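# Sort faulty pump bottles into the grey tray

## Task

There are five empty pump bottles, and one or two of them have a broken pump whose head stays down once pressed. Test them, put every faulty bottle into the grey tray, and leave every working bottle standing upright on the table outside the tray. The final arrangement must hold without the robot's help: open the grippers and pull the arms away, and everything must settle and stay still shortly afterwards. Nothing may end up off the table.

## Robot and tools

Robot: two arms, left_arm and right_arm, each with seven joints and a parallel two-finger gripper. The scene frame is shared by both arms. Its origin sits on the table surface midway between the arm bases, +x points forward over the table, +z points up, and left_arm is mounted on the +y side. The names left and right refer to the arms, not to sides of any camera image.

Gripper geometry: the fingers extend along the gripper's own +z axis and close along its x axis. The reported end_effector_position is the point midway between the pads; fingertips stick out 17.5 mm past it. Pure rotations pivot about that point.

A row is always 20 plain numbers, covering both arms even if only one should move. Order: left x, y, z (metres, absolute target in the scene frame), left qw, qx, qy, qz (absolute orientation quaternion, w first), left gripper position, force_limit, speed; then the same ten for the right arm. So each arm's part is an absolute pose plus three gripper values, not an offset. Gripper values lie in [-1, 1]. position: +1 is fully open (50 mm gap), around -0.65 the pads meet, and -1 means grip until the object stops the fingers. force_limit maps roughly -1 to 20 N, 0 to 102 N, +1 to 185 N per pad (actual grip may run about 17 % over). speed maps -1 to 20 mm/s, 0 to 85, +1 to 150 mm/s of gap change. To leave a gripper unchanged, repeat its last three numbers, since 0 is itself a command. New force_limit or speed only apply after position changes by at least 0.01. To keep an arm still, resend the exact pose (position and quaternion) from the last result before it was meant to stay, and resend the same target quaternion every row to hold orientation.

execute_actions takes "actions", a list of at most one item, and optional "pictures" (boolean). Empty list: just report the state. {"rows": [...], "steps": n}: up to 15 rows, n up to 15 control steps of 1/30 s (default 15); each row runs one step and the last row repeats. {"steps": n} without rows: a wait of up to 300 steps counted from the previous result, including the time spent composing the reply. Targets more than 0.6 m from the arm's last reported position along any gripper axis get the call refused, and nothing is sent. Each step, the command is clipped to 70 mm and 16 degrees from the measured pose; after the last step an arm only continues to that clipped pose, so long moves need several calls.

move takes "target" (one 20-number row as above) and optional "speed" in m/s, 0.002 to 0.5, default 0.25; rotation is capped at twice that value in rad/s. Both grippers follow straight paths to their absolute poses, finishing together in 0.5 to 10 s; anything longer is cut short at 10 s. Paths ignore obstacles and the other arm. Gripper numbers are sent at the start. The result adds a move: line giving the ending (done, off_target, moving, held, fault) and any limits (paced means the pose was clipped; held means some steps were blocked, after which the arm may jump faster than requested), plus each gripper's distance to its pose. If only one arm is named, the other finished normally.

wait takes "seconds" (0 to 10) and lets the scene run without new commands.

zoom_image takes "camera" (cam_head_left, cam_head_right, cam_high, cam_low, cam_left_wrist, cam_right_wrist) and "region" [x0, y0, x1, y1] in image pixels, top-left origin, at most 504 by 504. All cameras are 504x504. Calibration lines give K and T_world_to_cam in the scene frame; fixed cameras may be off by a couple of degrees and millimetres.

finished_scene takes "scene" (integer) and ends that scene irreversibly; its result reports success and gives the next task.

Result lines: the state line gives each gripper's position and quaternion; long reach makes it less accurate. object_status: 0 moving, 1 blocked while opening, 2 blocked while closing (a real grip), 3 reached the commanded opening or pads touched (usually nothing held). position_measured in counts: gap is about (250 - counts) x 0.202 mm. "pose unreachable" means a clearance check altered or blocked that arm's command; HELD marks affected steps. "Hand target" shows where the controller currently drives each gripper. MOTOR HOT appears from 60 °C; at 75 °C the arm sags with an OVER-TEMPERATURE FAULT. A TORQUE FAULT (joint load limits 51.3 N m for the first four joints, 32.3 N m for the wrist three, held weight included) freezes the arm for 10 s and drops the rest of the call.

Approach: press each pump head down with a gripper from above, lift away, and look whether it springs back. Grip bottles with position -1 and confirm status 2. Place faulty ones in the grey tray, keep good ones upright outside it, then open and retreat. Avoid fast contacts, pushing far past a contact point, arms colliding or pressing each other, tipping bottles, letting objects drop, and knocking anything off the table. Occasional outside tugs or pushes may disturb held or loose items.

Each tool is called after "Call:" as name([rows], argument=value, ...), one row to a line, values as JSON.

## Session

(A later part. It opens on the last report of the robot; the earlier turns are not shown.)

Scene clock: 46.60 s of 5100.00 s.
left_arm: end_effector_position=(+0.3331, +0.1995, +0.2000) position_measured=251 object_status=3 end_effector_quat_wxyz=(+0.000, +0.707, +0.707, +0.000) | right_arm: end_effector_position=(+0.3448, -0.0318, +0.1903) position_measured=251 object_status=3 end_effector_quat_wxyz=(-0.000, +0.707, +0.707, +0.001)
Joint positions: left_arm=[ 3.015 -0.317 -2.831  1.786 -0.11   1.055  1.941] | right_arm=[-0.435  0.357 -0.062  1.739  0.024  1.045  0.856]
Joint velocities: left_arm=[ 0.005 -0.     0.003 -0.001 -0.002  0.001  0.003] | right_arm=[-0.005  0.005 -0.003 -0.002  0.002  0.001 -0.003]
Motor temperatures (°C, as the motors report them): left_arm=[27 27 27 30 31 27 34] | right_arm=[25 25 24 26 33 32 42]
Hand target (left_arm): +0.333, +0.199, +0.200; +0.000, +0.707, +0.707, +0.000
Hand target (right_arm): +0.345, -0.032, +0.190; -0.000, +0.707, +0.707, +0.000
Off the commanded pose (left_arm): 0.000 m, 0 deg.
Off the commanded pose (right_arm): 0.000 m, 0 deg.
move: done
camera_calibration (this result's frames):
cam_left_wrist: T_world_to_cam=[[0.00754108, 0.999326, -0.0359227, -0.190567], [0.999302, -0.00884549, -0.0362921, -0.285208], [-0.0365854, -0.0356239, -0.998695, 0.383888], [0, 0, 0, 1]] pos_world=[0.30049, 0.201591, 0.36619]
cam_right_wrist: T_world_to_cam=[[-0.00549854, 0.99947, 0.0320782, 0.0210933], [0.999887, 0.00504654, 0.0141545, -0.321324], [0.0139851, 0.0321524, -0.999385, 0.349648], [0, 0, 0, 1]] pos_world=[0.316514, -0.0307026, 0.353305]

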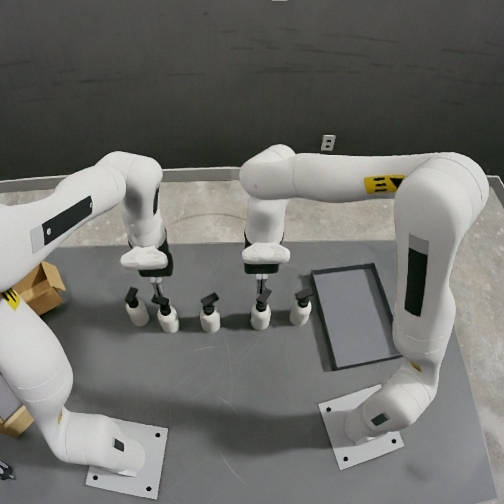

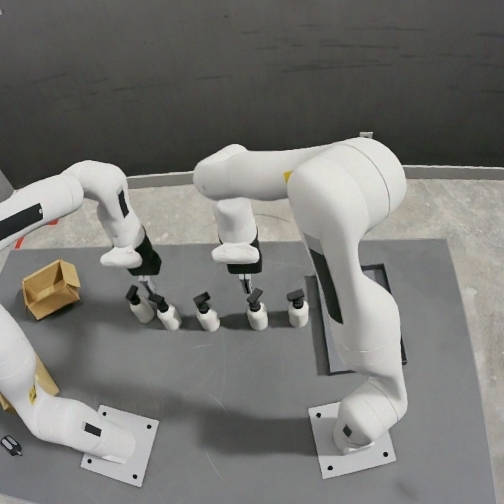

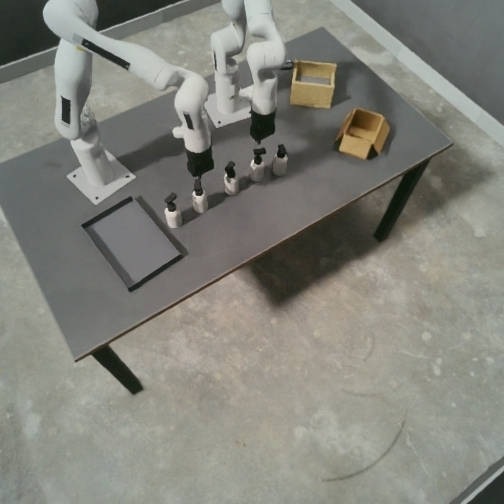

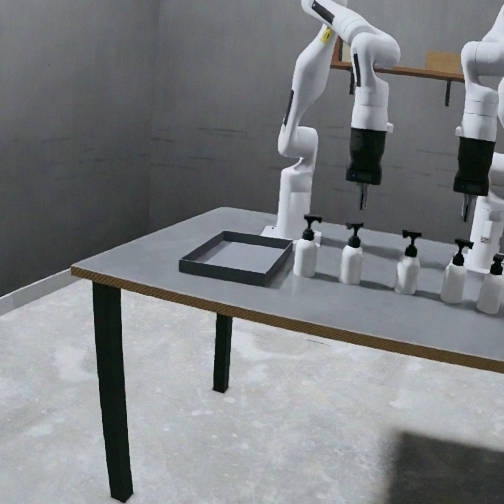

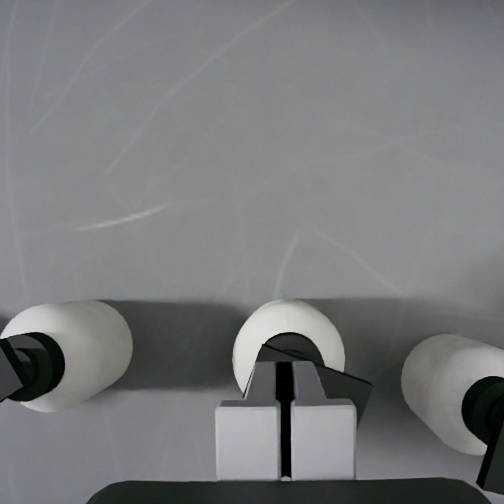

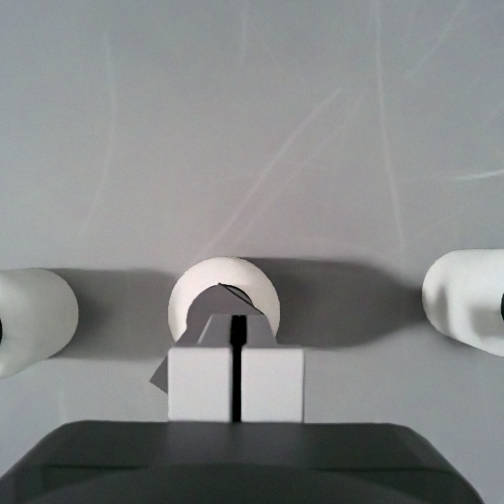

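Call:
move(target=[0.334,0.201,0.168,0,0.7071,0.7071,0,-1,-1,1,0.343,-0.04,0.168,0,0.7071,0.7071,0,-1,-1,1], speed=0.15)

Call:
move(target=[0.334,0.201,0.143,0,0.7071,0.7071,0,-1,-1,1,0.343,-0.04,0.143,0,0.7071,0.7071,0,-1,-1,1], speed=0.05)

Call:
move(target=[0.334,0.201,0.2,0,0.7071,0.7071,0,-1,-1,1,0.343,-0.04,0.2,0,0.7071,0.7071,0,-1,-1,1], speed=0.15)

Call:
move(target=[0.34,0.36,0.24,0,0.7071,0.7071,0,-1,-1,1,0.339,0.1,0.19,0,0.7071,0.7071,0,-1,-1,1])

Call:
zoom_image(camera="cam_low", region=[280, 150, 504, 320])

Scene clock: 58.20 s of 5100.00 s.
left_arm: end_effector_position=(+0.3340, +0.2010, +0.1682) position_measured=251 object_status=3 end_effector_quat_wxyz=(+0.000, +0.707, +0.707, +0.000) | right_arm: end_effector_position=(+0.3431, -0.0399, +0.1680) position_measured=251 object_status=3 end_effector_quat_wxyz=(+0.000, +0.707, +0.707, +0.000)
Joint positions: left_arm=[ 3.02  -0.36  -2.84   1.842 -0.129  0.958  1.954] | right_arm=[-0.425  0.374 -0.06   1.797  0.027  0.972  0.867]
Joint velocities: left_arm=[-0.    -0.004 -0.     0.001  0.    -0.003  0.001] | right_arm=[ 0.001  0.002 -0.     0.002 -0.001 -0.003  0.001]
Motor temperatures (°C, as the motors report them): left_arm=[27 27 27 30 31 27 34] | right_arm=[25 25 24 26 33 32 42]
Hand target (left_arm): +0.334, +0.201, +0.168; +0.000, +0.707, +0.707, -0.000
Hand target (right_arm): +0.343, -0.040, +0.168; +0.000, +0.707, +0.707, -0.000
Off the commanded pose (left_arm): 0.000 m, 0 deg.
Off the commanded pose (right_arm): 0.000 m, 0 deg.
After step 90, 7.83 s passed at rest.
move: done
camera_calibration (this result's frames):
cam_left_wrist: T_world_to_cam=[[0.00806599, 0.999319, -0.0360101, -0.19344], [0.999297, -0.00937402, -0.0363042, -0.287167], [-0.036617, -0.0356919, -0.998692, 0.352275], [0, 0, 0, 1]] pos_world=[0.301425, 0.20319, 0.334423]
cam_right_wrist: T_world_to_cam=[[-0.00636519, 0.99951, 0.030641, 0.0304481], [0.999887, 0.00594326, 0.0138416, -0.319116], [0.0136527, 0.0307256, -0.999435, 0.327736], [0, 0, 0, 1]] pos_world=[0.314799, -0.0386065, 0.331035]

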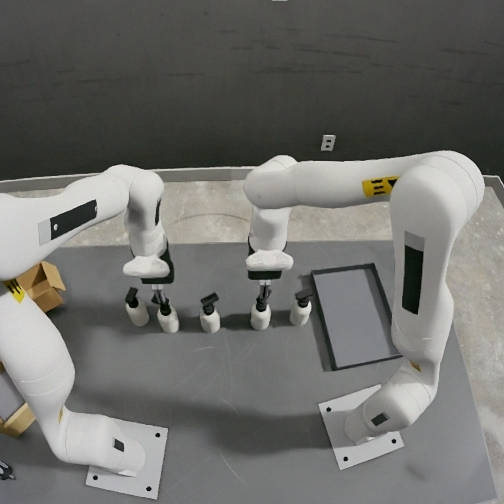

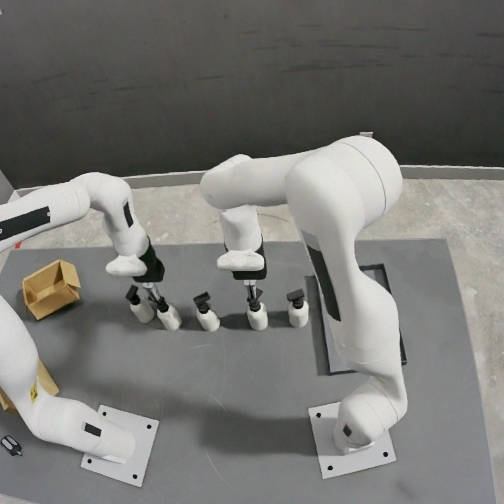

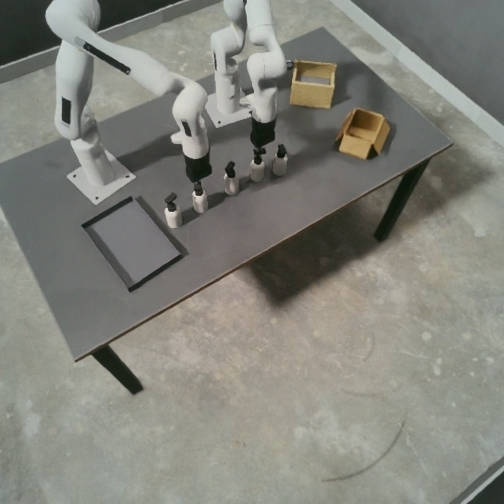

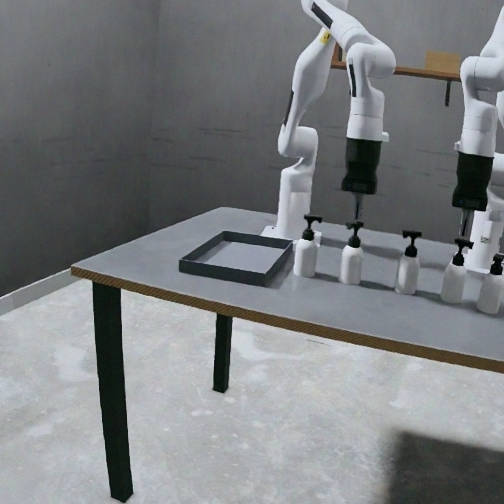

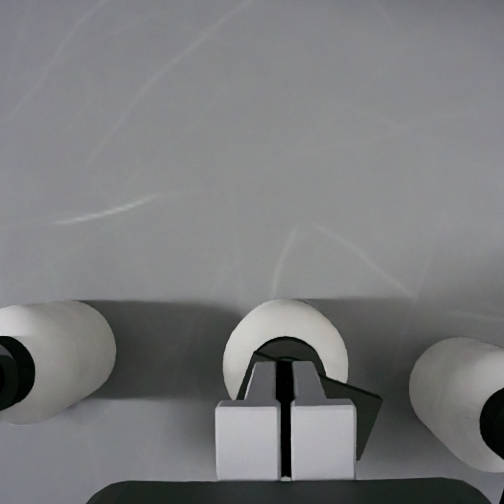

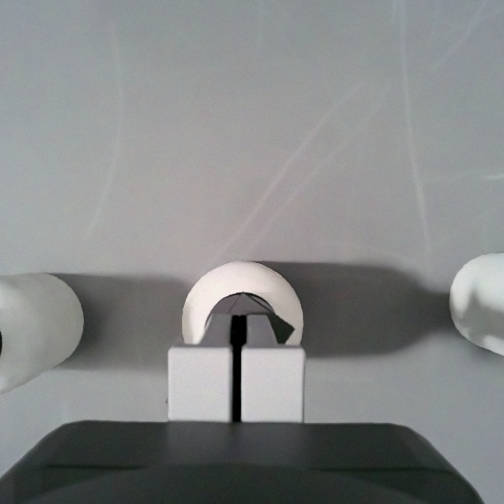

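Scene clock: 59.00 s of 5100.00 s.
left_arm: end_effector_position=(+0.3341, +0.2010, +0.1433) position_measured=251 object_status=3 end_effector_quat_wxyz=(+0.000, +0.707, +0.707, +0.000) | right_arm: end_effector_position=(+0.3436, -0.0395, +0.1444) position_measured=251 object_status=3 end_effector_quat_wxyz=(+0.000, +0.707, +0.707, +0.001)
Joint positions: left_arm=[ 3.029 -0.398 -2.848  1.882 -0.146  0.882  1.97 ] | right_arm=[-0.425  0.408 -0.06   1.835  0.03   0.897  0.863]
Joint velocities: left_arm=[-0.    -0.003  0.     0.003 -0.    -0.004  0.   ] | right_arm=[-0.     0.    -0.001 -0.    -0.001 -0.007 -0.001]
Motor temperatures (°C, as the motors report them): left_arm=[27 27 27 30 31 27 34] | right_arm=[25 25 24 26 33 32 42]
Hand target (left_arm): +0.334, +0.201, +0.143; +0.000, +0.707, +0.707, -0.000
Hand target (right_arm): +0.343, -0.040, +0.143; -0.000, +0.707, +0.707, +0.000
Off the commanded pose (left_arm): 0.000 m, 0 deg.
Off the commanded pose (right_arm): 0.002 m, 0 deg.
move: done
camera_calibration (this result's frames):
cam_left_wrist: T_world_to_cam=[[0.00804126, 0.999318, -0.0360265, -0.194327], [0.999308, -0.00933893, -0.0359975, -0.288215], [-0.0363094, -0.0357122, -0.998702, 0.327336], [0, 0, 0, 1]] pos_world=[0.301464, 0.203193, 0.309535]
cam_right_wrist: T_world_to_cam=[[-0.00626463, 0.999453, 0.0324689, 0.0304639], [0.999854, 0.00574378, 0.01611, -0.319647], [0.0159147, 0.0325651, -0.999343, 0.303347], [0, 0, 0, 1]] pos_world=[0.314963, -0.0384898, 0.307308]

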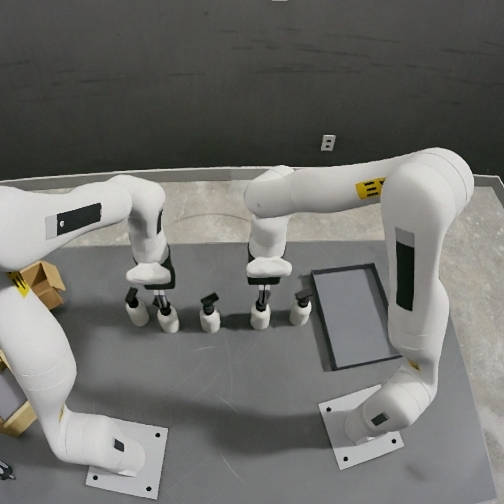

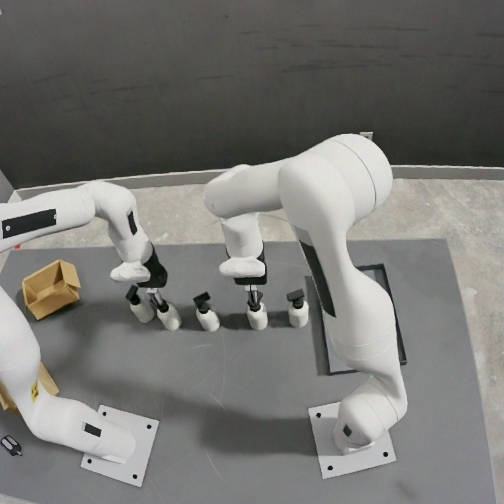

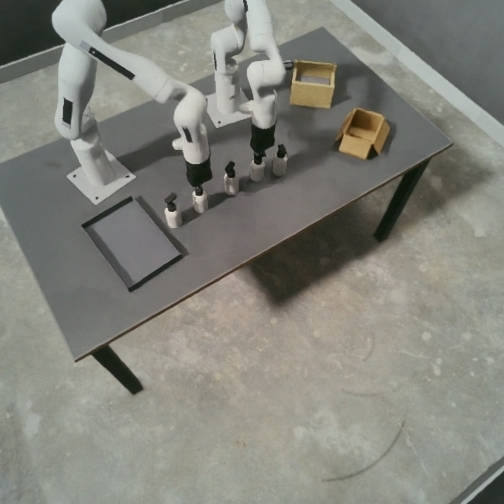

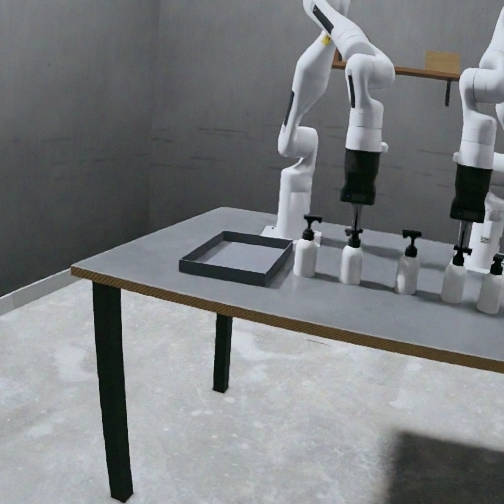

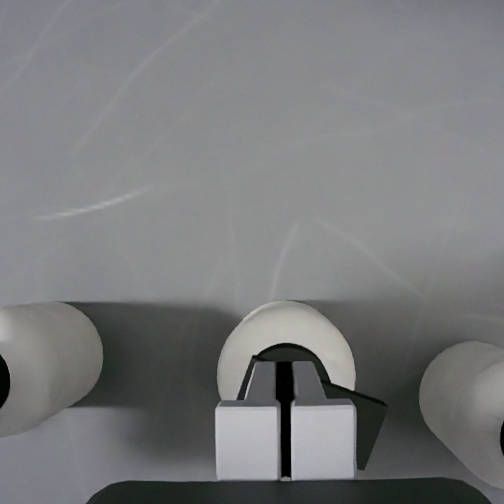

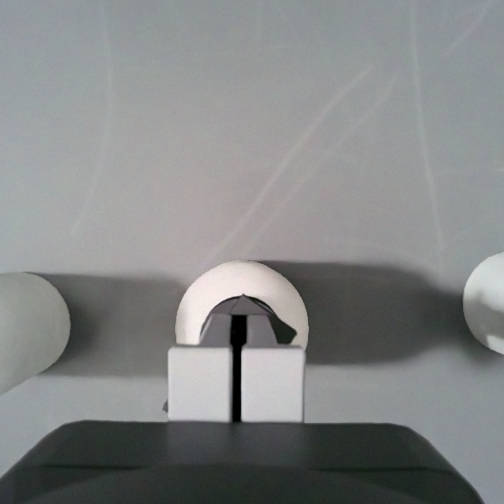

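Scene clock: 59.83 s of 5100.00 s.
left_arm: end_effector_position=(+0.3340, +0.2009, +0.1998) position_measured=251 object_status=3 end_effector_quat_wxyz=(-0.000, +0.707, +0.707, -0.000) | right_arm: end_effector_position=(+0.3428, -0.0402, +0.1999) position_measured=251 object_status=3 end_effector_quat_wxyz=(+0.000, +0.707, +0.707, -0.000)
Joint positions: left_arm=[ 3.012 -0.318 -2.832  1.785 -0.11   1.056  1.936] | right_arm=[-0.424  0.333 -0.06   1.741  0.022  1.069  0.87 ]
Joint velocities: left_arm=[-0.001  0.003  0.    -0.002 -0.     0.003 -0.001] | right_arm=[ 0.    -0.003 -0.    -0.002  0.     0.004  0.001]
Motor temperatures (°C, as the motors report them): left_arm=[27 27 27 30 31 27 34] | right_arm=[25 25 24 26 33 32 42]
Hand target (left_arm): +0.334, +0.201, +0.200; -0.000, +0.707, +0.707, +0.000
Hand target (right_arm): +0.343, -0.040, +0.200; +0.000, +0.707, +0.707, -0.000
Off the commanded pose (left_arm): 0.000 m, 0 deg.
Off the commanded pose (right_arm): 0.000 m, 0 deg.
move: done
camera_calibration (this result's frames):
cam_left_wrist: T_world_to_cam=[[0.00807339, 0.999321, -0.0359358, -0.192223], [0.999278, -0.00939691, -0.0368151, -0.285864], [-0.0371278, -0.0356126, -0.998676, 0.38391], [0, 0, 0, 1]] pos_world=[0.301463, 0.203078, 0.365969]
cam_right_wrist: T_world_to_cam=[[-0.00584686, 0.999519, 0.0304515, 0.0296002], [0.999891, 0.00543144, 0.013707, -0.319291], [0.013535, 0.0305283, -0.999442, 0.359684], [0, 0, 0, 1]] pos_world=[0.314561, -0.0388324, 0.362959]

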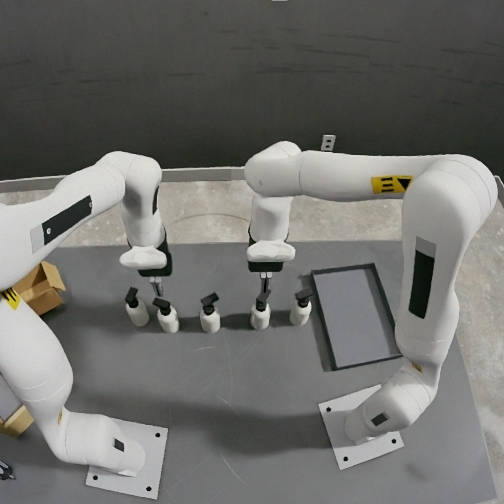

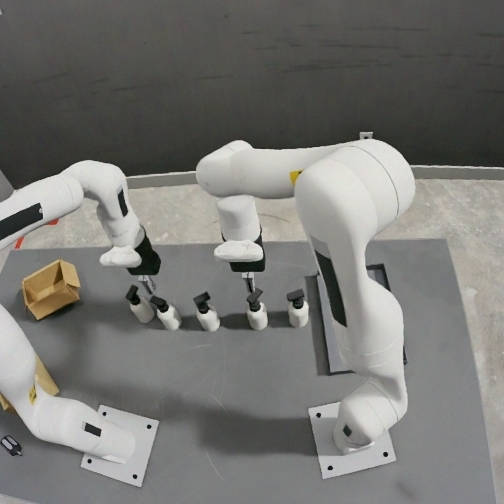

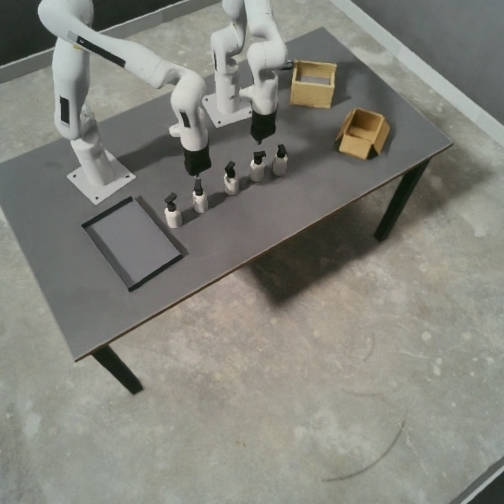

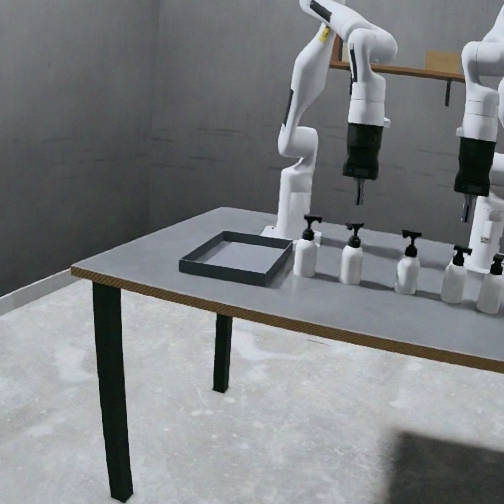

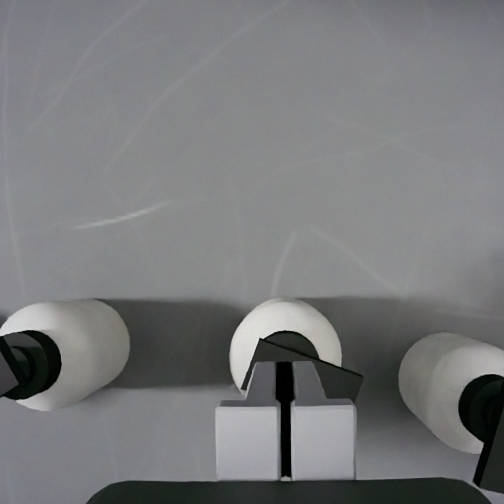

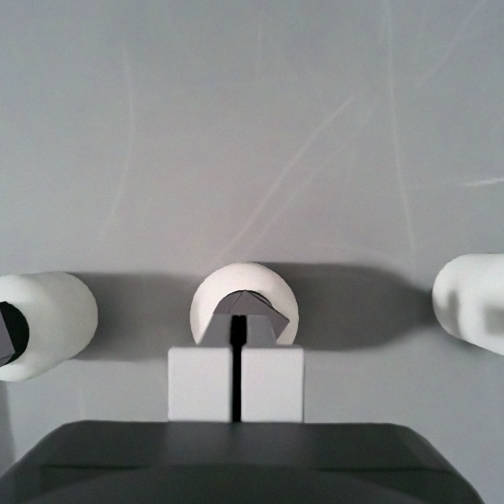

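Scene clock: 61.00 s of 5100.00 s.
left_arm: end_effector_position=(+0.3400, +0.3593, +0.2400) position_measured=251 object_status=3 end_effector_quat_wxyz=(-0.000, +0.707, +0.707, -0.000) | right_arm: end_effector_position=(+0.3387, +0.1002, +0.1905) position_measured=251 object_status=3 end_effector_quat_wxyz=(-0.000, +0.707, +0.707, +0.001)
Joint positions: left_arm=[ 2.681 -0.26  -2.934  1.713 -0.057  1.175  1.479] | right_arm=[-0.636  0.538 -0.089  1.44   0.049  1.164  0.63 ]
Joint velocities: left_arm=[-0.005 -0.    -0.002 -0.002  0.002  0.    -0.003] | right_arm=[-0.004  0.008 -0.001 -0.003  0.001  0.002 -0.002]
Motor temperatures (°C, as the motors report them): left_arm=[27 27 27 30 31 27 34] | right_arm=[25 25 24 26 33 32 42]
Hand target (left_arm): +0.340, +0.360, +0.240; -0.000, +0.707, +0.707, -0.000
Hand target (right_arm): +0.339, +0.100, +0.190; -0.000, +0.707, +0.707, +0.000
Off the commanded pose (left_arm): 0.001 m, 0 deg.
Off the commanded pose (right_arm): 0.001 m, 0 deg.
move: done
camera_calibration (this result's frames):
cam_left_wrist: T_world_to_cam=[[0.00857589, 0.999309, -0.0361647, -0.349184], [0.999271, -0.00990951, -0.0368597, -0.288731], [-0.0371926, -0.0358222, -0.998666, 0.430052], [0, 0, 0, 1]] pos_world=[0.30751, 0.361487, 0.406207]
cam_right_wrist: T_world_to_cam=[[-0.00567813, 0.999471, 0.0320134, -0.110772], [0.999887, 0.00522837, 0.0141152, -0.315881], [0.0139403, 0.0320899, -0.999388, 0.345714], [0, 0, 0, 1]] pos_world=[0.310397, 0.101271, 0.353507]

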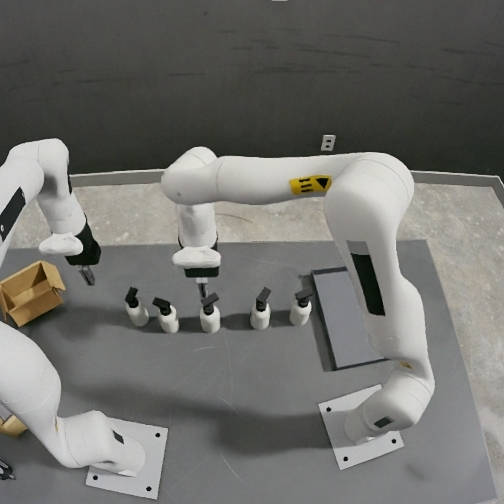

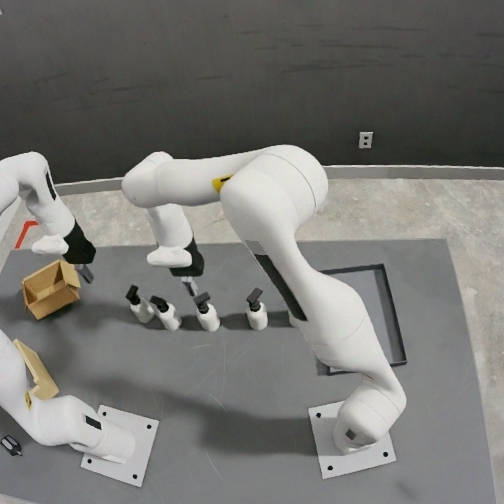

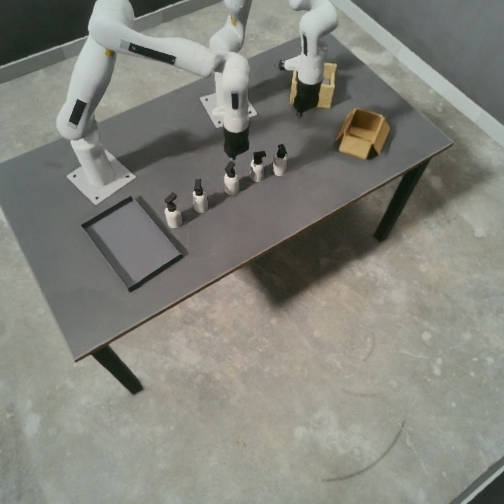

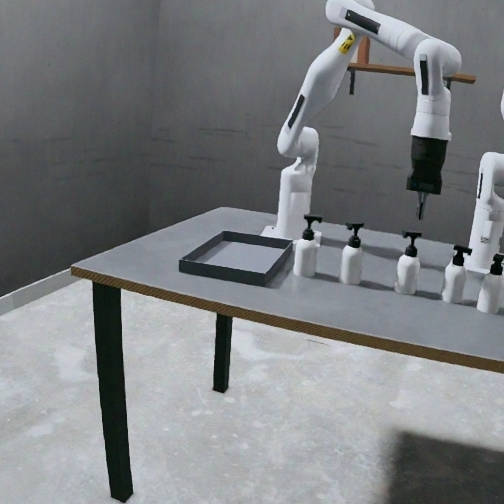

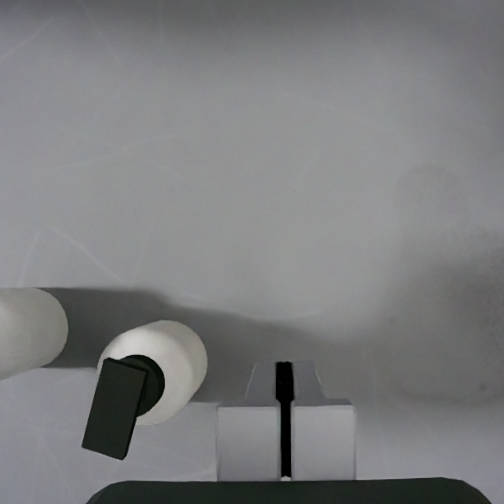

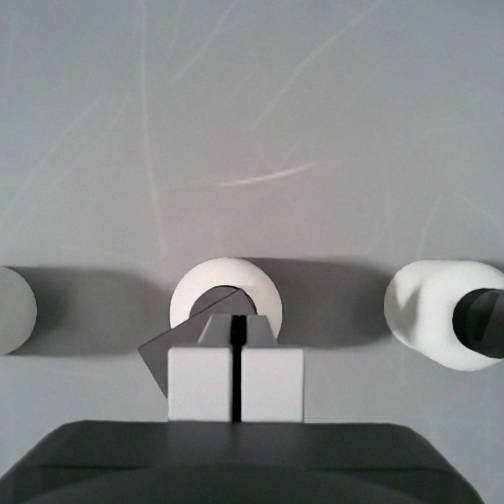

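Region (280, 150, 504, 320) of cam_low's 504x504 image, scaled by 2.250, with more detail than that image has; it fills the top 382 rows of this view, and the rest is white.

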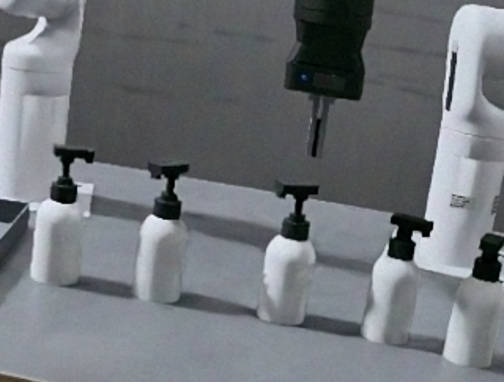

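Call:
zoom_image(camera="cam_low", region=[424, 225, 504, 320])

Call:
move(target=[0.34,0.36,0.24,0,0.7071,0.7071,0,-1,-1,1,0.338,0.093,0.168,0,0.7071,0.7071,0,-1,-1,1], speed=0.15)

Call:
move(target=[0.34,0.36,0.24,0,0.7071,0.7071,0,-1,-1,1,0.338,0.093,0.143,0,0.7071,0.7071,0,-1,-1,1], speed=0.05)

Call:
move(target=[0.34,0.36,0.24,0,0.7071,0.7071,0,-1,-1,1,0.338,0.093,0.22,0,0.7071,0.7071,0,1,0,1], speed=0.15)

Call:
zoom_image(camera="cam_low", region=[380, 215, 504, 320])

Region (424, 225, 504, 320) of cam_low's 504x504 image, scaled by 5.305, with more detail than that image has; it fills the left 424 columns of this view, and the rest is white.

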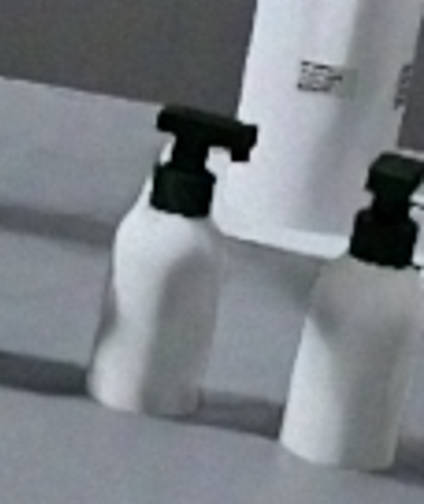

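Scene clock: 74.37 s of 5100.00 s.
left_arm: end_effector_position=(+0.3400, +0.3600, +0.2400) position_measured=251 object_status=3 end_effector_quat_wxyz=(+0.000, +0.707, +0.707, -0.000) | right_arm: end_effector_position=(+0.3381, +0.0931, +0.1680) position_measured=251 object_status=3 end_effector_quat_wxyz=(+0.000, +0.707, +0.707, -0.000)
Joint positions: left_arm=[ 2.68  -0.259 -2.935  1.713 -0.057  1.175  1.478] | right_arm=[-0.628  0.55  -0.089  1.499  0.052  1.095  0.634]
Joint velocities: left_arm=[ 0.001 -0.     0.001  0.001  0.001 -0.001  0.   ] | right_arm=[ 0.001  0.001 -0.     0.003  0.    -0.003 -0.   ]
Motor temperatures (°C, as the motors report them): left_arm=[27 27 27 30 31 27 34] | right_arm=[25 25 24 26 33 32 42]
Hand target (left_arm): +0.340, +0.360, +0.240; -0.000, +0.707, +0.707, -0.000
Hand target (right_arm): +0.338, +0.093, +0.168; +0.000, +0.707, +0.707, -0.000
Off the commanded pose (left_arm): 0.000 m, 0 deg.
Off the commanded pose (right_arm): 0.000 m, 0 deg.
After step 90, 9.63 s passed at rest.
move: done
camera_calibration (this result's frames):
cam_left_wrist: T_world_to_cam=[[0.0080823, 0.99932, -0.0359833, -0.349766], [0.999287, -0.00939906, -0.0365762, -0.288964], [-0.0368895, -0.0356621, -0.998683, 0.429929], [0, 0, 0, 1]] pos_world=[0.307445, 0.362145, 0.406208]
cam_right_wrist: T_world_to_cam=[[-0.00635169, 0.999512, 0.030576, -0.102524], [0.999888, 0.00593278, 0.0137719, -0.314868], [0.0135838, 0.03066, -0.999438, 0.323741], [0, 0, 0, 1]] pos_world=[0.309784, 0.094416, 0.33103]

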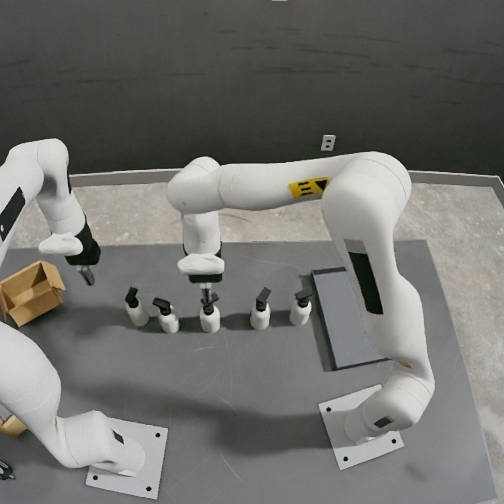

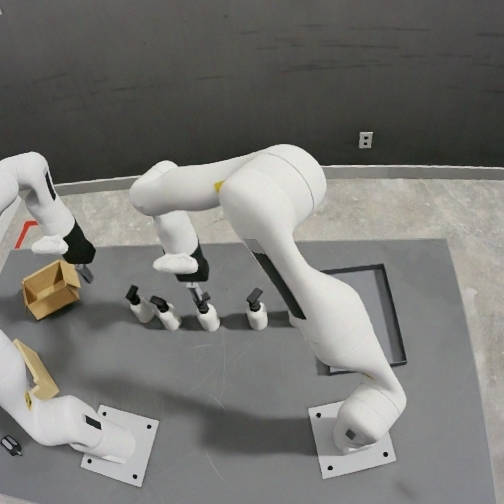

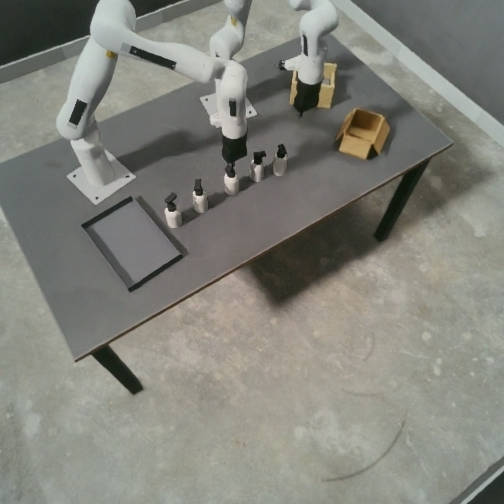

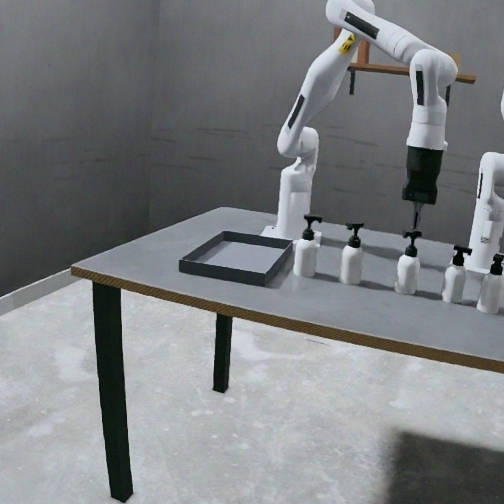

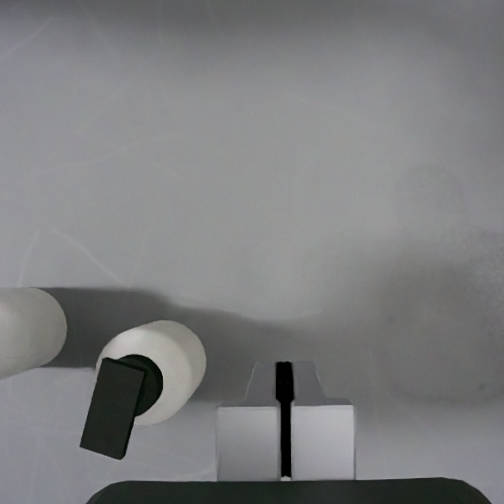

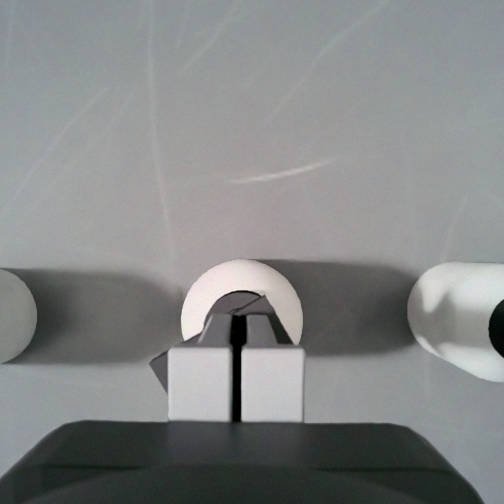

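Scene clock: 75.17 s of 5100.00 s.
left_arm: end_effector_position=(+0.3400, +0.3600, +0.2400) position_measured=251 object_status=3 end_effector_quat_wxyz=(+0.000, +0.707, +0.707, +0.000) | right_arm: end_effector_position=(+0.3386, +0.0937, +0.1449) position_measured=251 object_status=3 end_effector_quat_wxyz=(-0.000, +0.707, +0.707, +0.002)
Joint positions: left_arm=[ 2.68  -0.259 -2.935  1.713 -0.057  1.175  1.478] | right_arm=[-0.628  0.576 -0.089  1.536  0.056  1.029  0.631]
Joint velocities: left_arm=[-0.001 -0.     0.    -0.     0.002 -0.     0.   ] | right_arm=[-0.     0.     0.     0.     0.001 -0.005  0.   ]
Motor temperatures (°C, as the motors report them): left_arm=[27 27 27 30 31 27 34] | right_arm=[25 25 24 26 33 32 42]
Hand target (left_arm): +0.340, +0.360, +0.240; +0.000, +0.707, +0.707, -0.000
Hand target (right_arm): +0.338, +0.093, +0.143; -0.000, +0.707, +0.707, -0.000
Off the commanded pose (left_arm): 0.000 m, 0 deg.
Off the commanded pose (right_arm): 0.002 m, 0 deg.
move: done
camera_calibration (this result's frames):
cam_left_wrist: T_world_to_cam=[[0.00807709, 0.99932, -0.0359813, -0.349771], [0.999287, -0.00939363, -0.0365723, -0.288966], [-0.0368854, -0.0356602, -0.998683, 0.429928], [0, 0, 0, 1]] pos_world=[0.307444, 0.362149, 0.406208]
cam_right_wrist: T_world_to_cam=[[-0.00625774, 0.99942, 0.0334618, -0.102893], [0.999854, 0.00572155, 0.0160959, -0.315379], [0.0158951, 0.0335577, -0.99931, 0.2995], [0, 0, 0, 1]] pos_world=[0.309929, 0.0945871, 0.307813]

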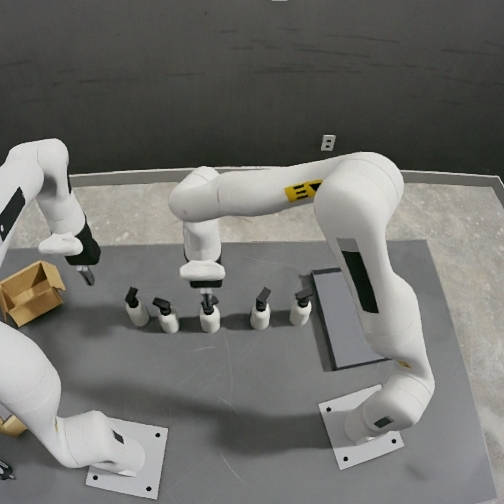

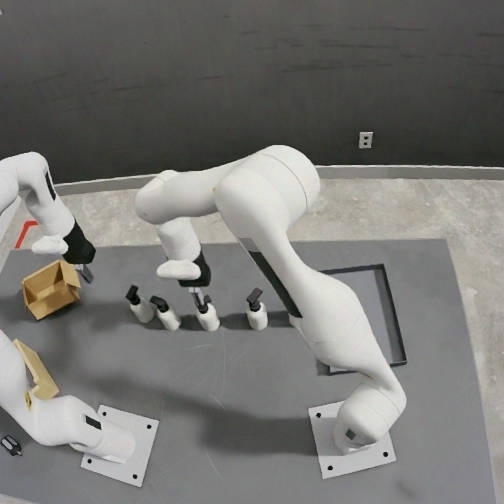

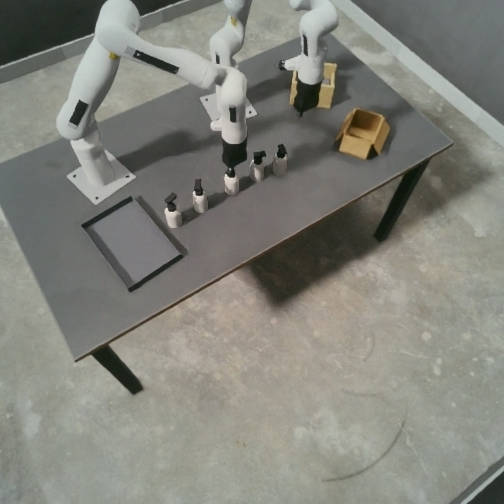

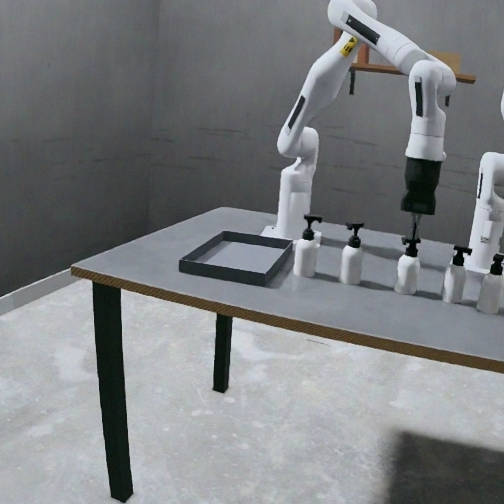

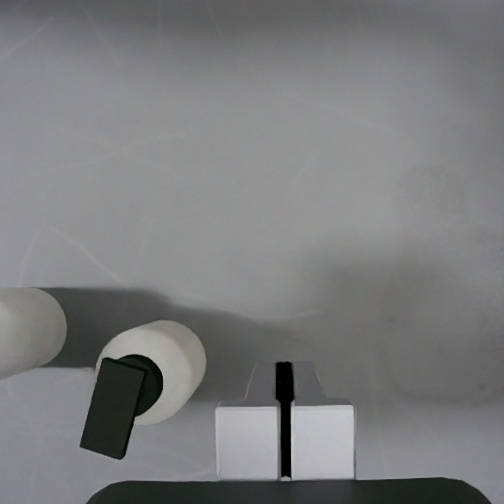

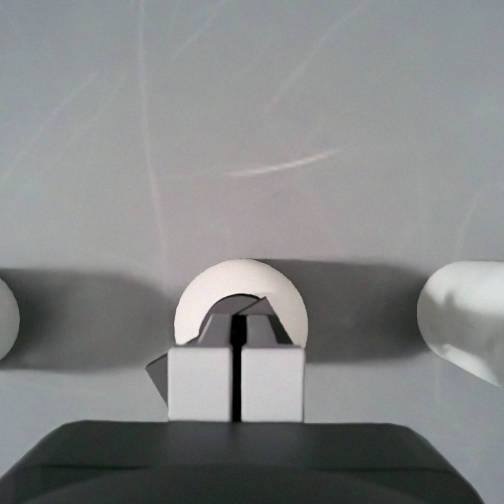

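Scene clock: 76.07 s of 5100.00 s.
left_arm: end_effector_position=(+0.3400, +0.3600, +0.2400) position_measured=251 object_status=3 end_effector_quat_wxyz=(+0.000, +0.707, +0.707, +0.000) | right_arm: end_effector_position=(+0.3378, +0.0927, +0.2200) position_measured=3 object_status=3 end_effector_quat_wxyz=(+0.000, +0.707, +0.707, -0.000)
Joint positions: left_arm=[ 2.68  -0.259 -2.935  1.713 -0.057  1.175  1.478] | right_arm=[-0.629  0.5   -0.089  1.405  0.045  1.238  0.64 ]
Joint velocities: left_arm=[-0.001  0.001  0.001  0.    -0.001  0.    -0.   ] | right_arm=[-0.    -0.001  0.001 -0.003 -0.001  0.003  0.   ]
Motor temperatures (°C, as the motors report them): left_arm=[27 27 27 30 31 27 34] | right_arm=[25 25 24 26 33 32 42]
Hand target (left_arm): +0.340, +0.360, +0.240; -0.000, +0.707, +0.707, -0.000
Hand target (right_arm): +0.338, +0.093, +0.220; +0.000, +0.707, +0.707, +0.000
Off the commanded pose (left_arm): 0.000 m, 0 deg.
Off the commanded pose (right_arm): 0.000 m, 0 deg.
move: done
camera_calibration (this result's frames):
cam_left_wrist: T_world_to_cam=[[0.00807722, 0.99932, -0.0359814, -0.34977], [0.999287, -0.00939376, -0.0365721, -0.288967], [-0.0368853, -0.0356603, -0.998683, 0.429928], [0, 0, 0, 1]] pos_world=[0.307444, 0.362149, 0.406208]
cam_right_wrist: T_world_to_cam=[[-0.00573283, 0.999516, 0.0305861, -0.103969], [0.99989, 0.0053109, 0.0138583, -0.3153], [0.0136892, 0.0306622, -0.999436, 0.375665], [0, 0, 0, 1]] pos_world=[0.309527, 0.0940746, 0.383003]

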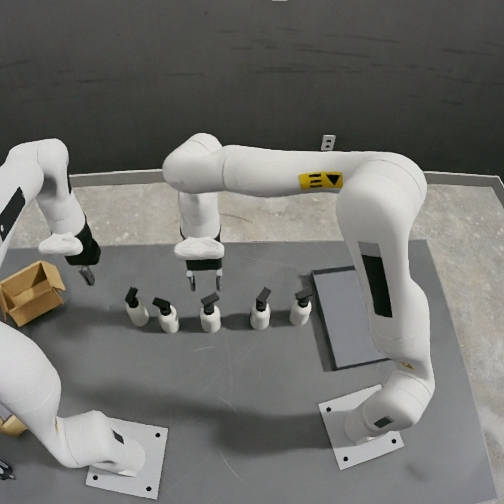

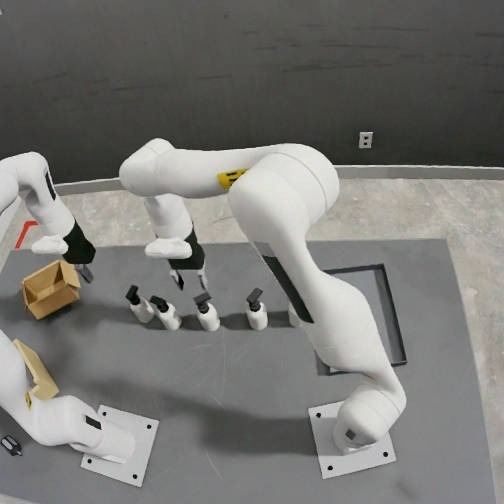

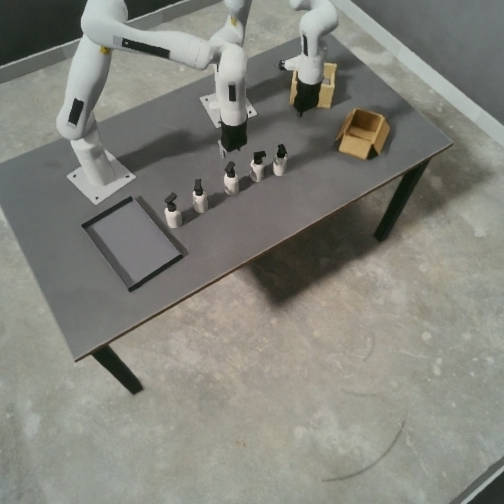

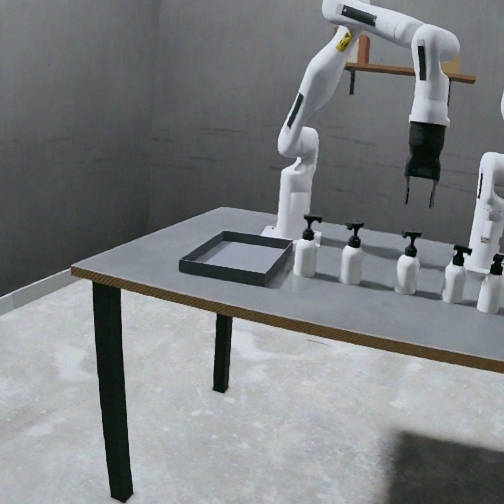

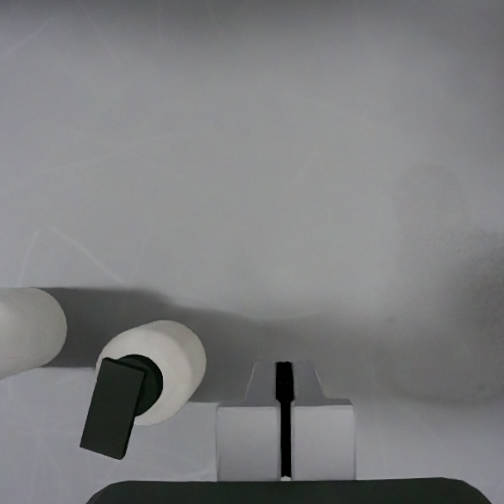

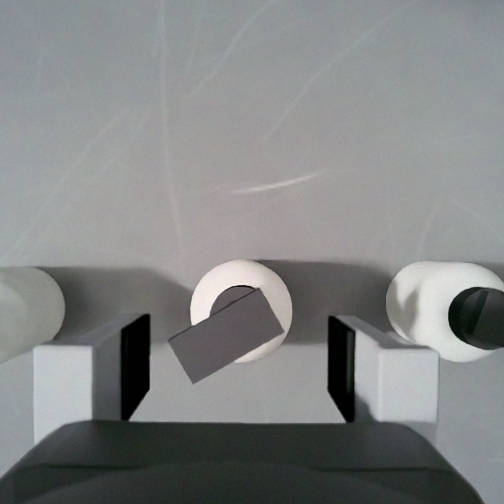

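Region (380, 215, 504, 320) of cam_low's 504x504 image, scaled by 4.065, with more detail than that image has; it fills the top 427 rows of this view, and the rest is white.

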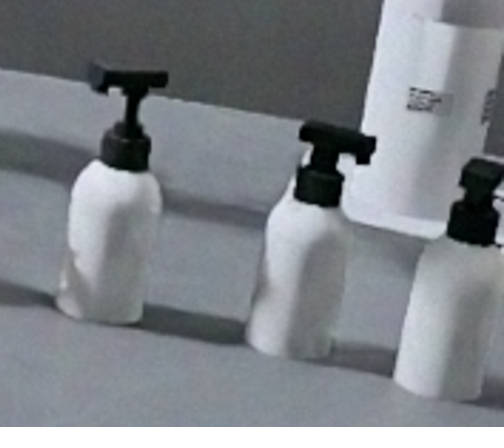

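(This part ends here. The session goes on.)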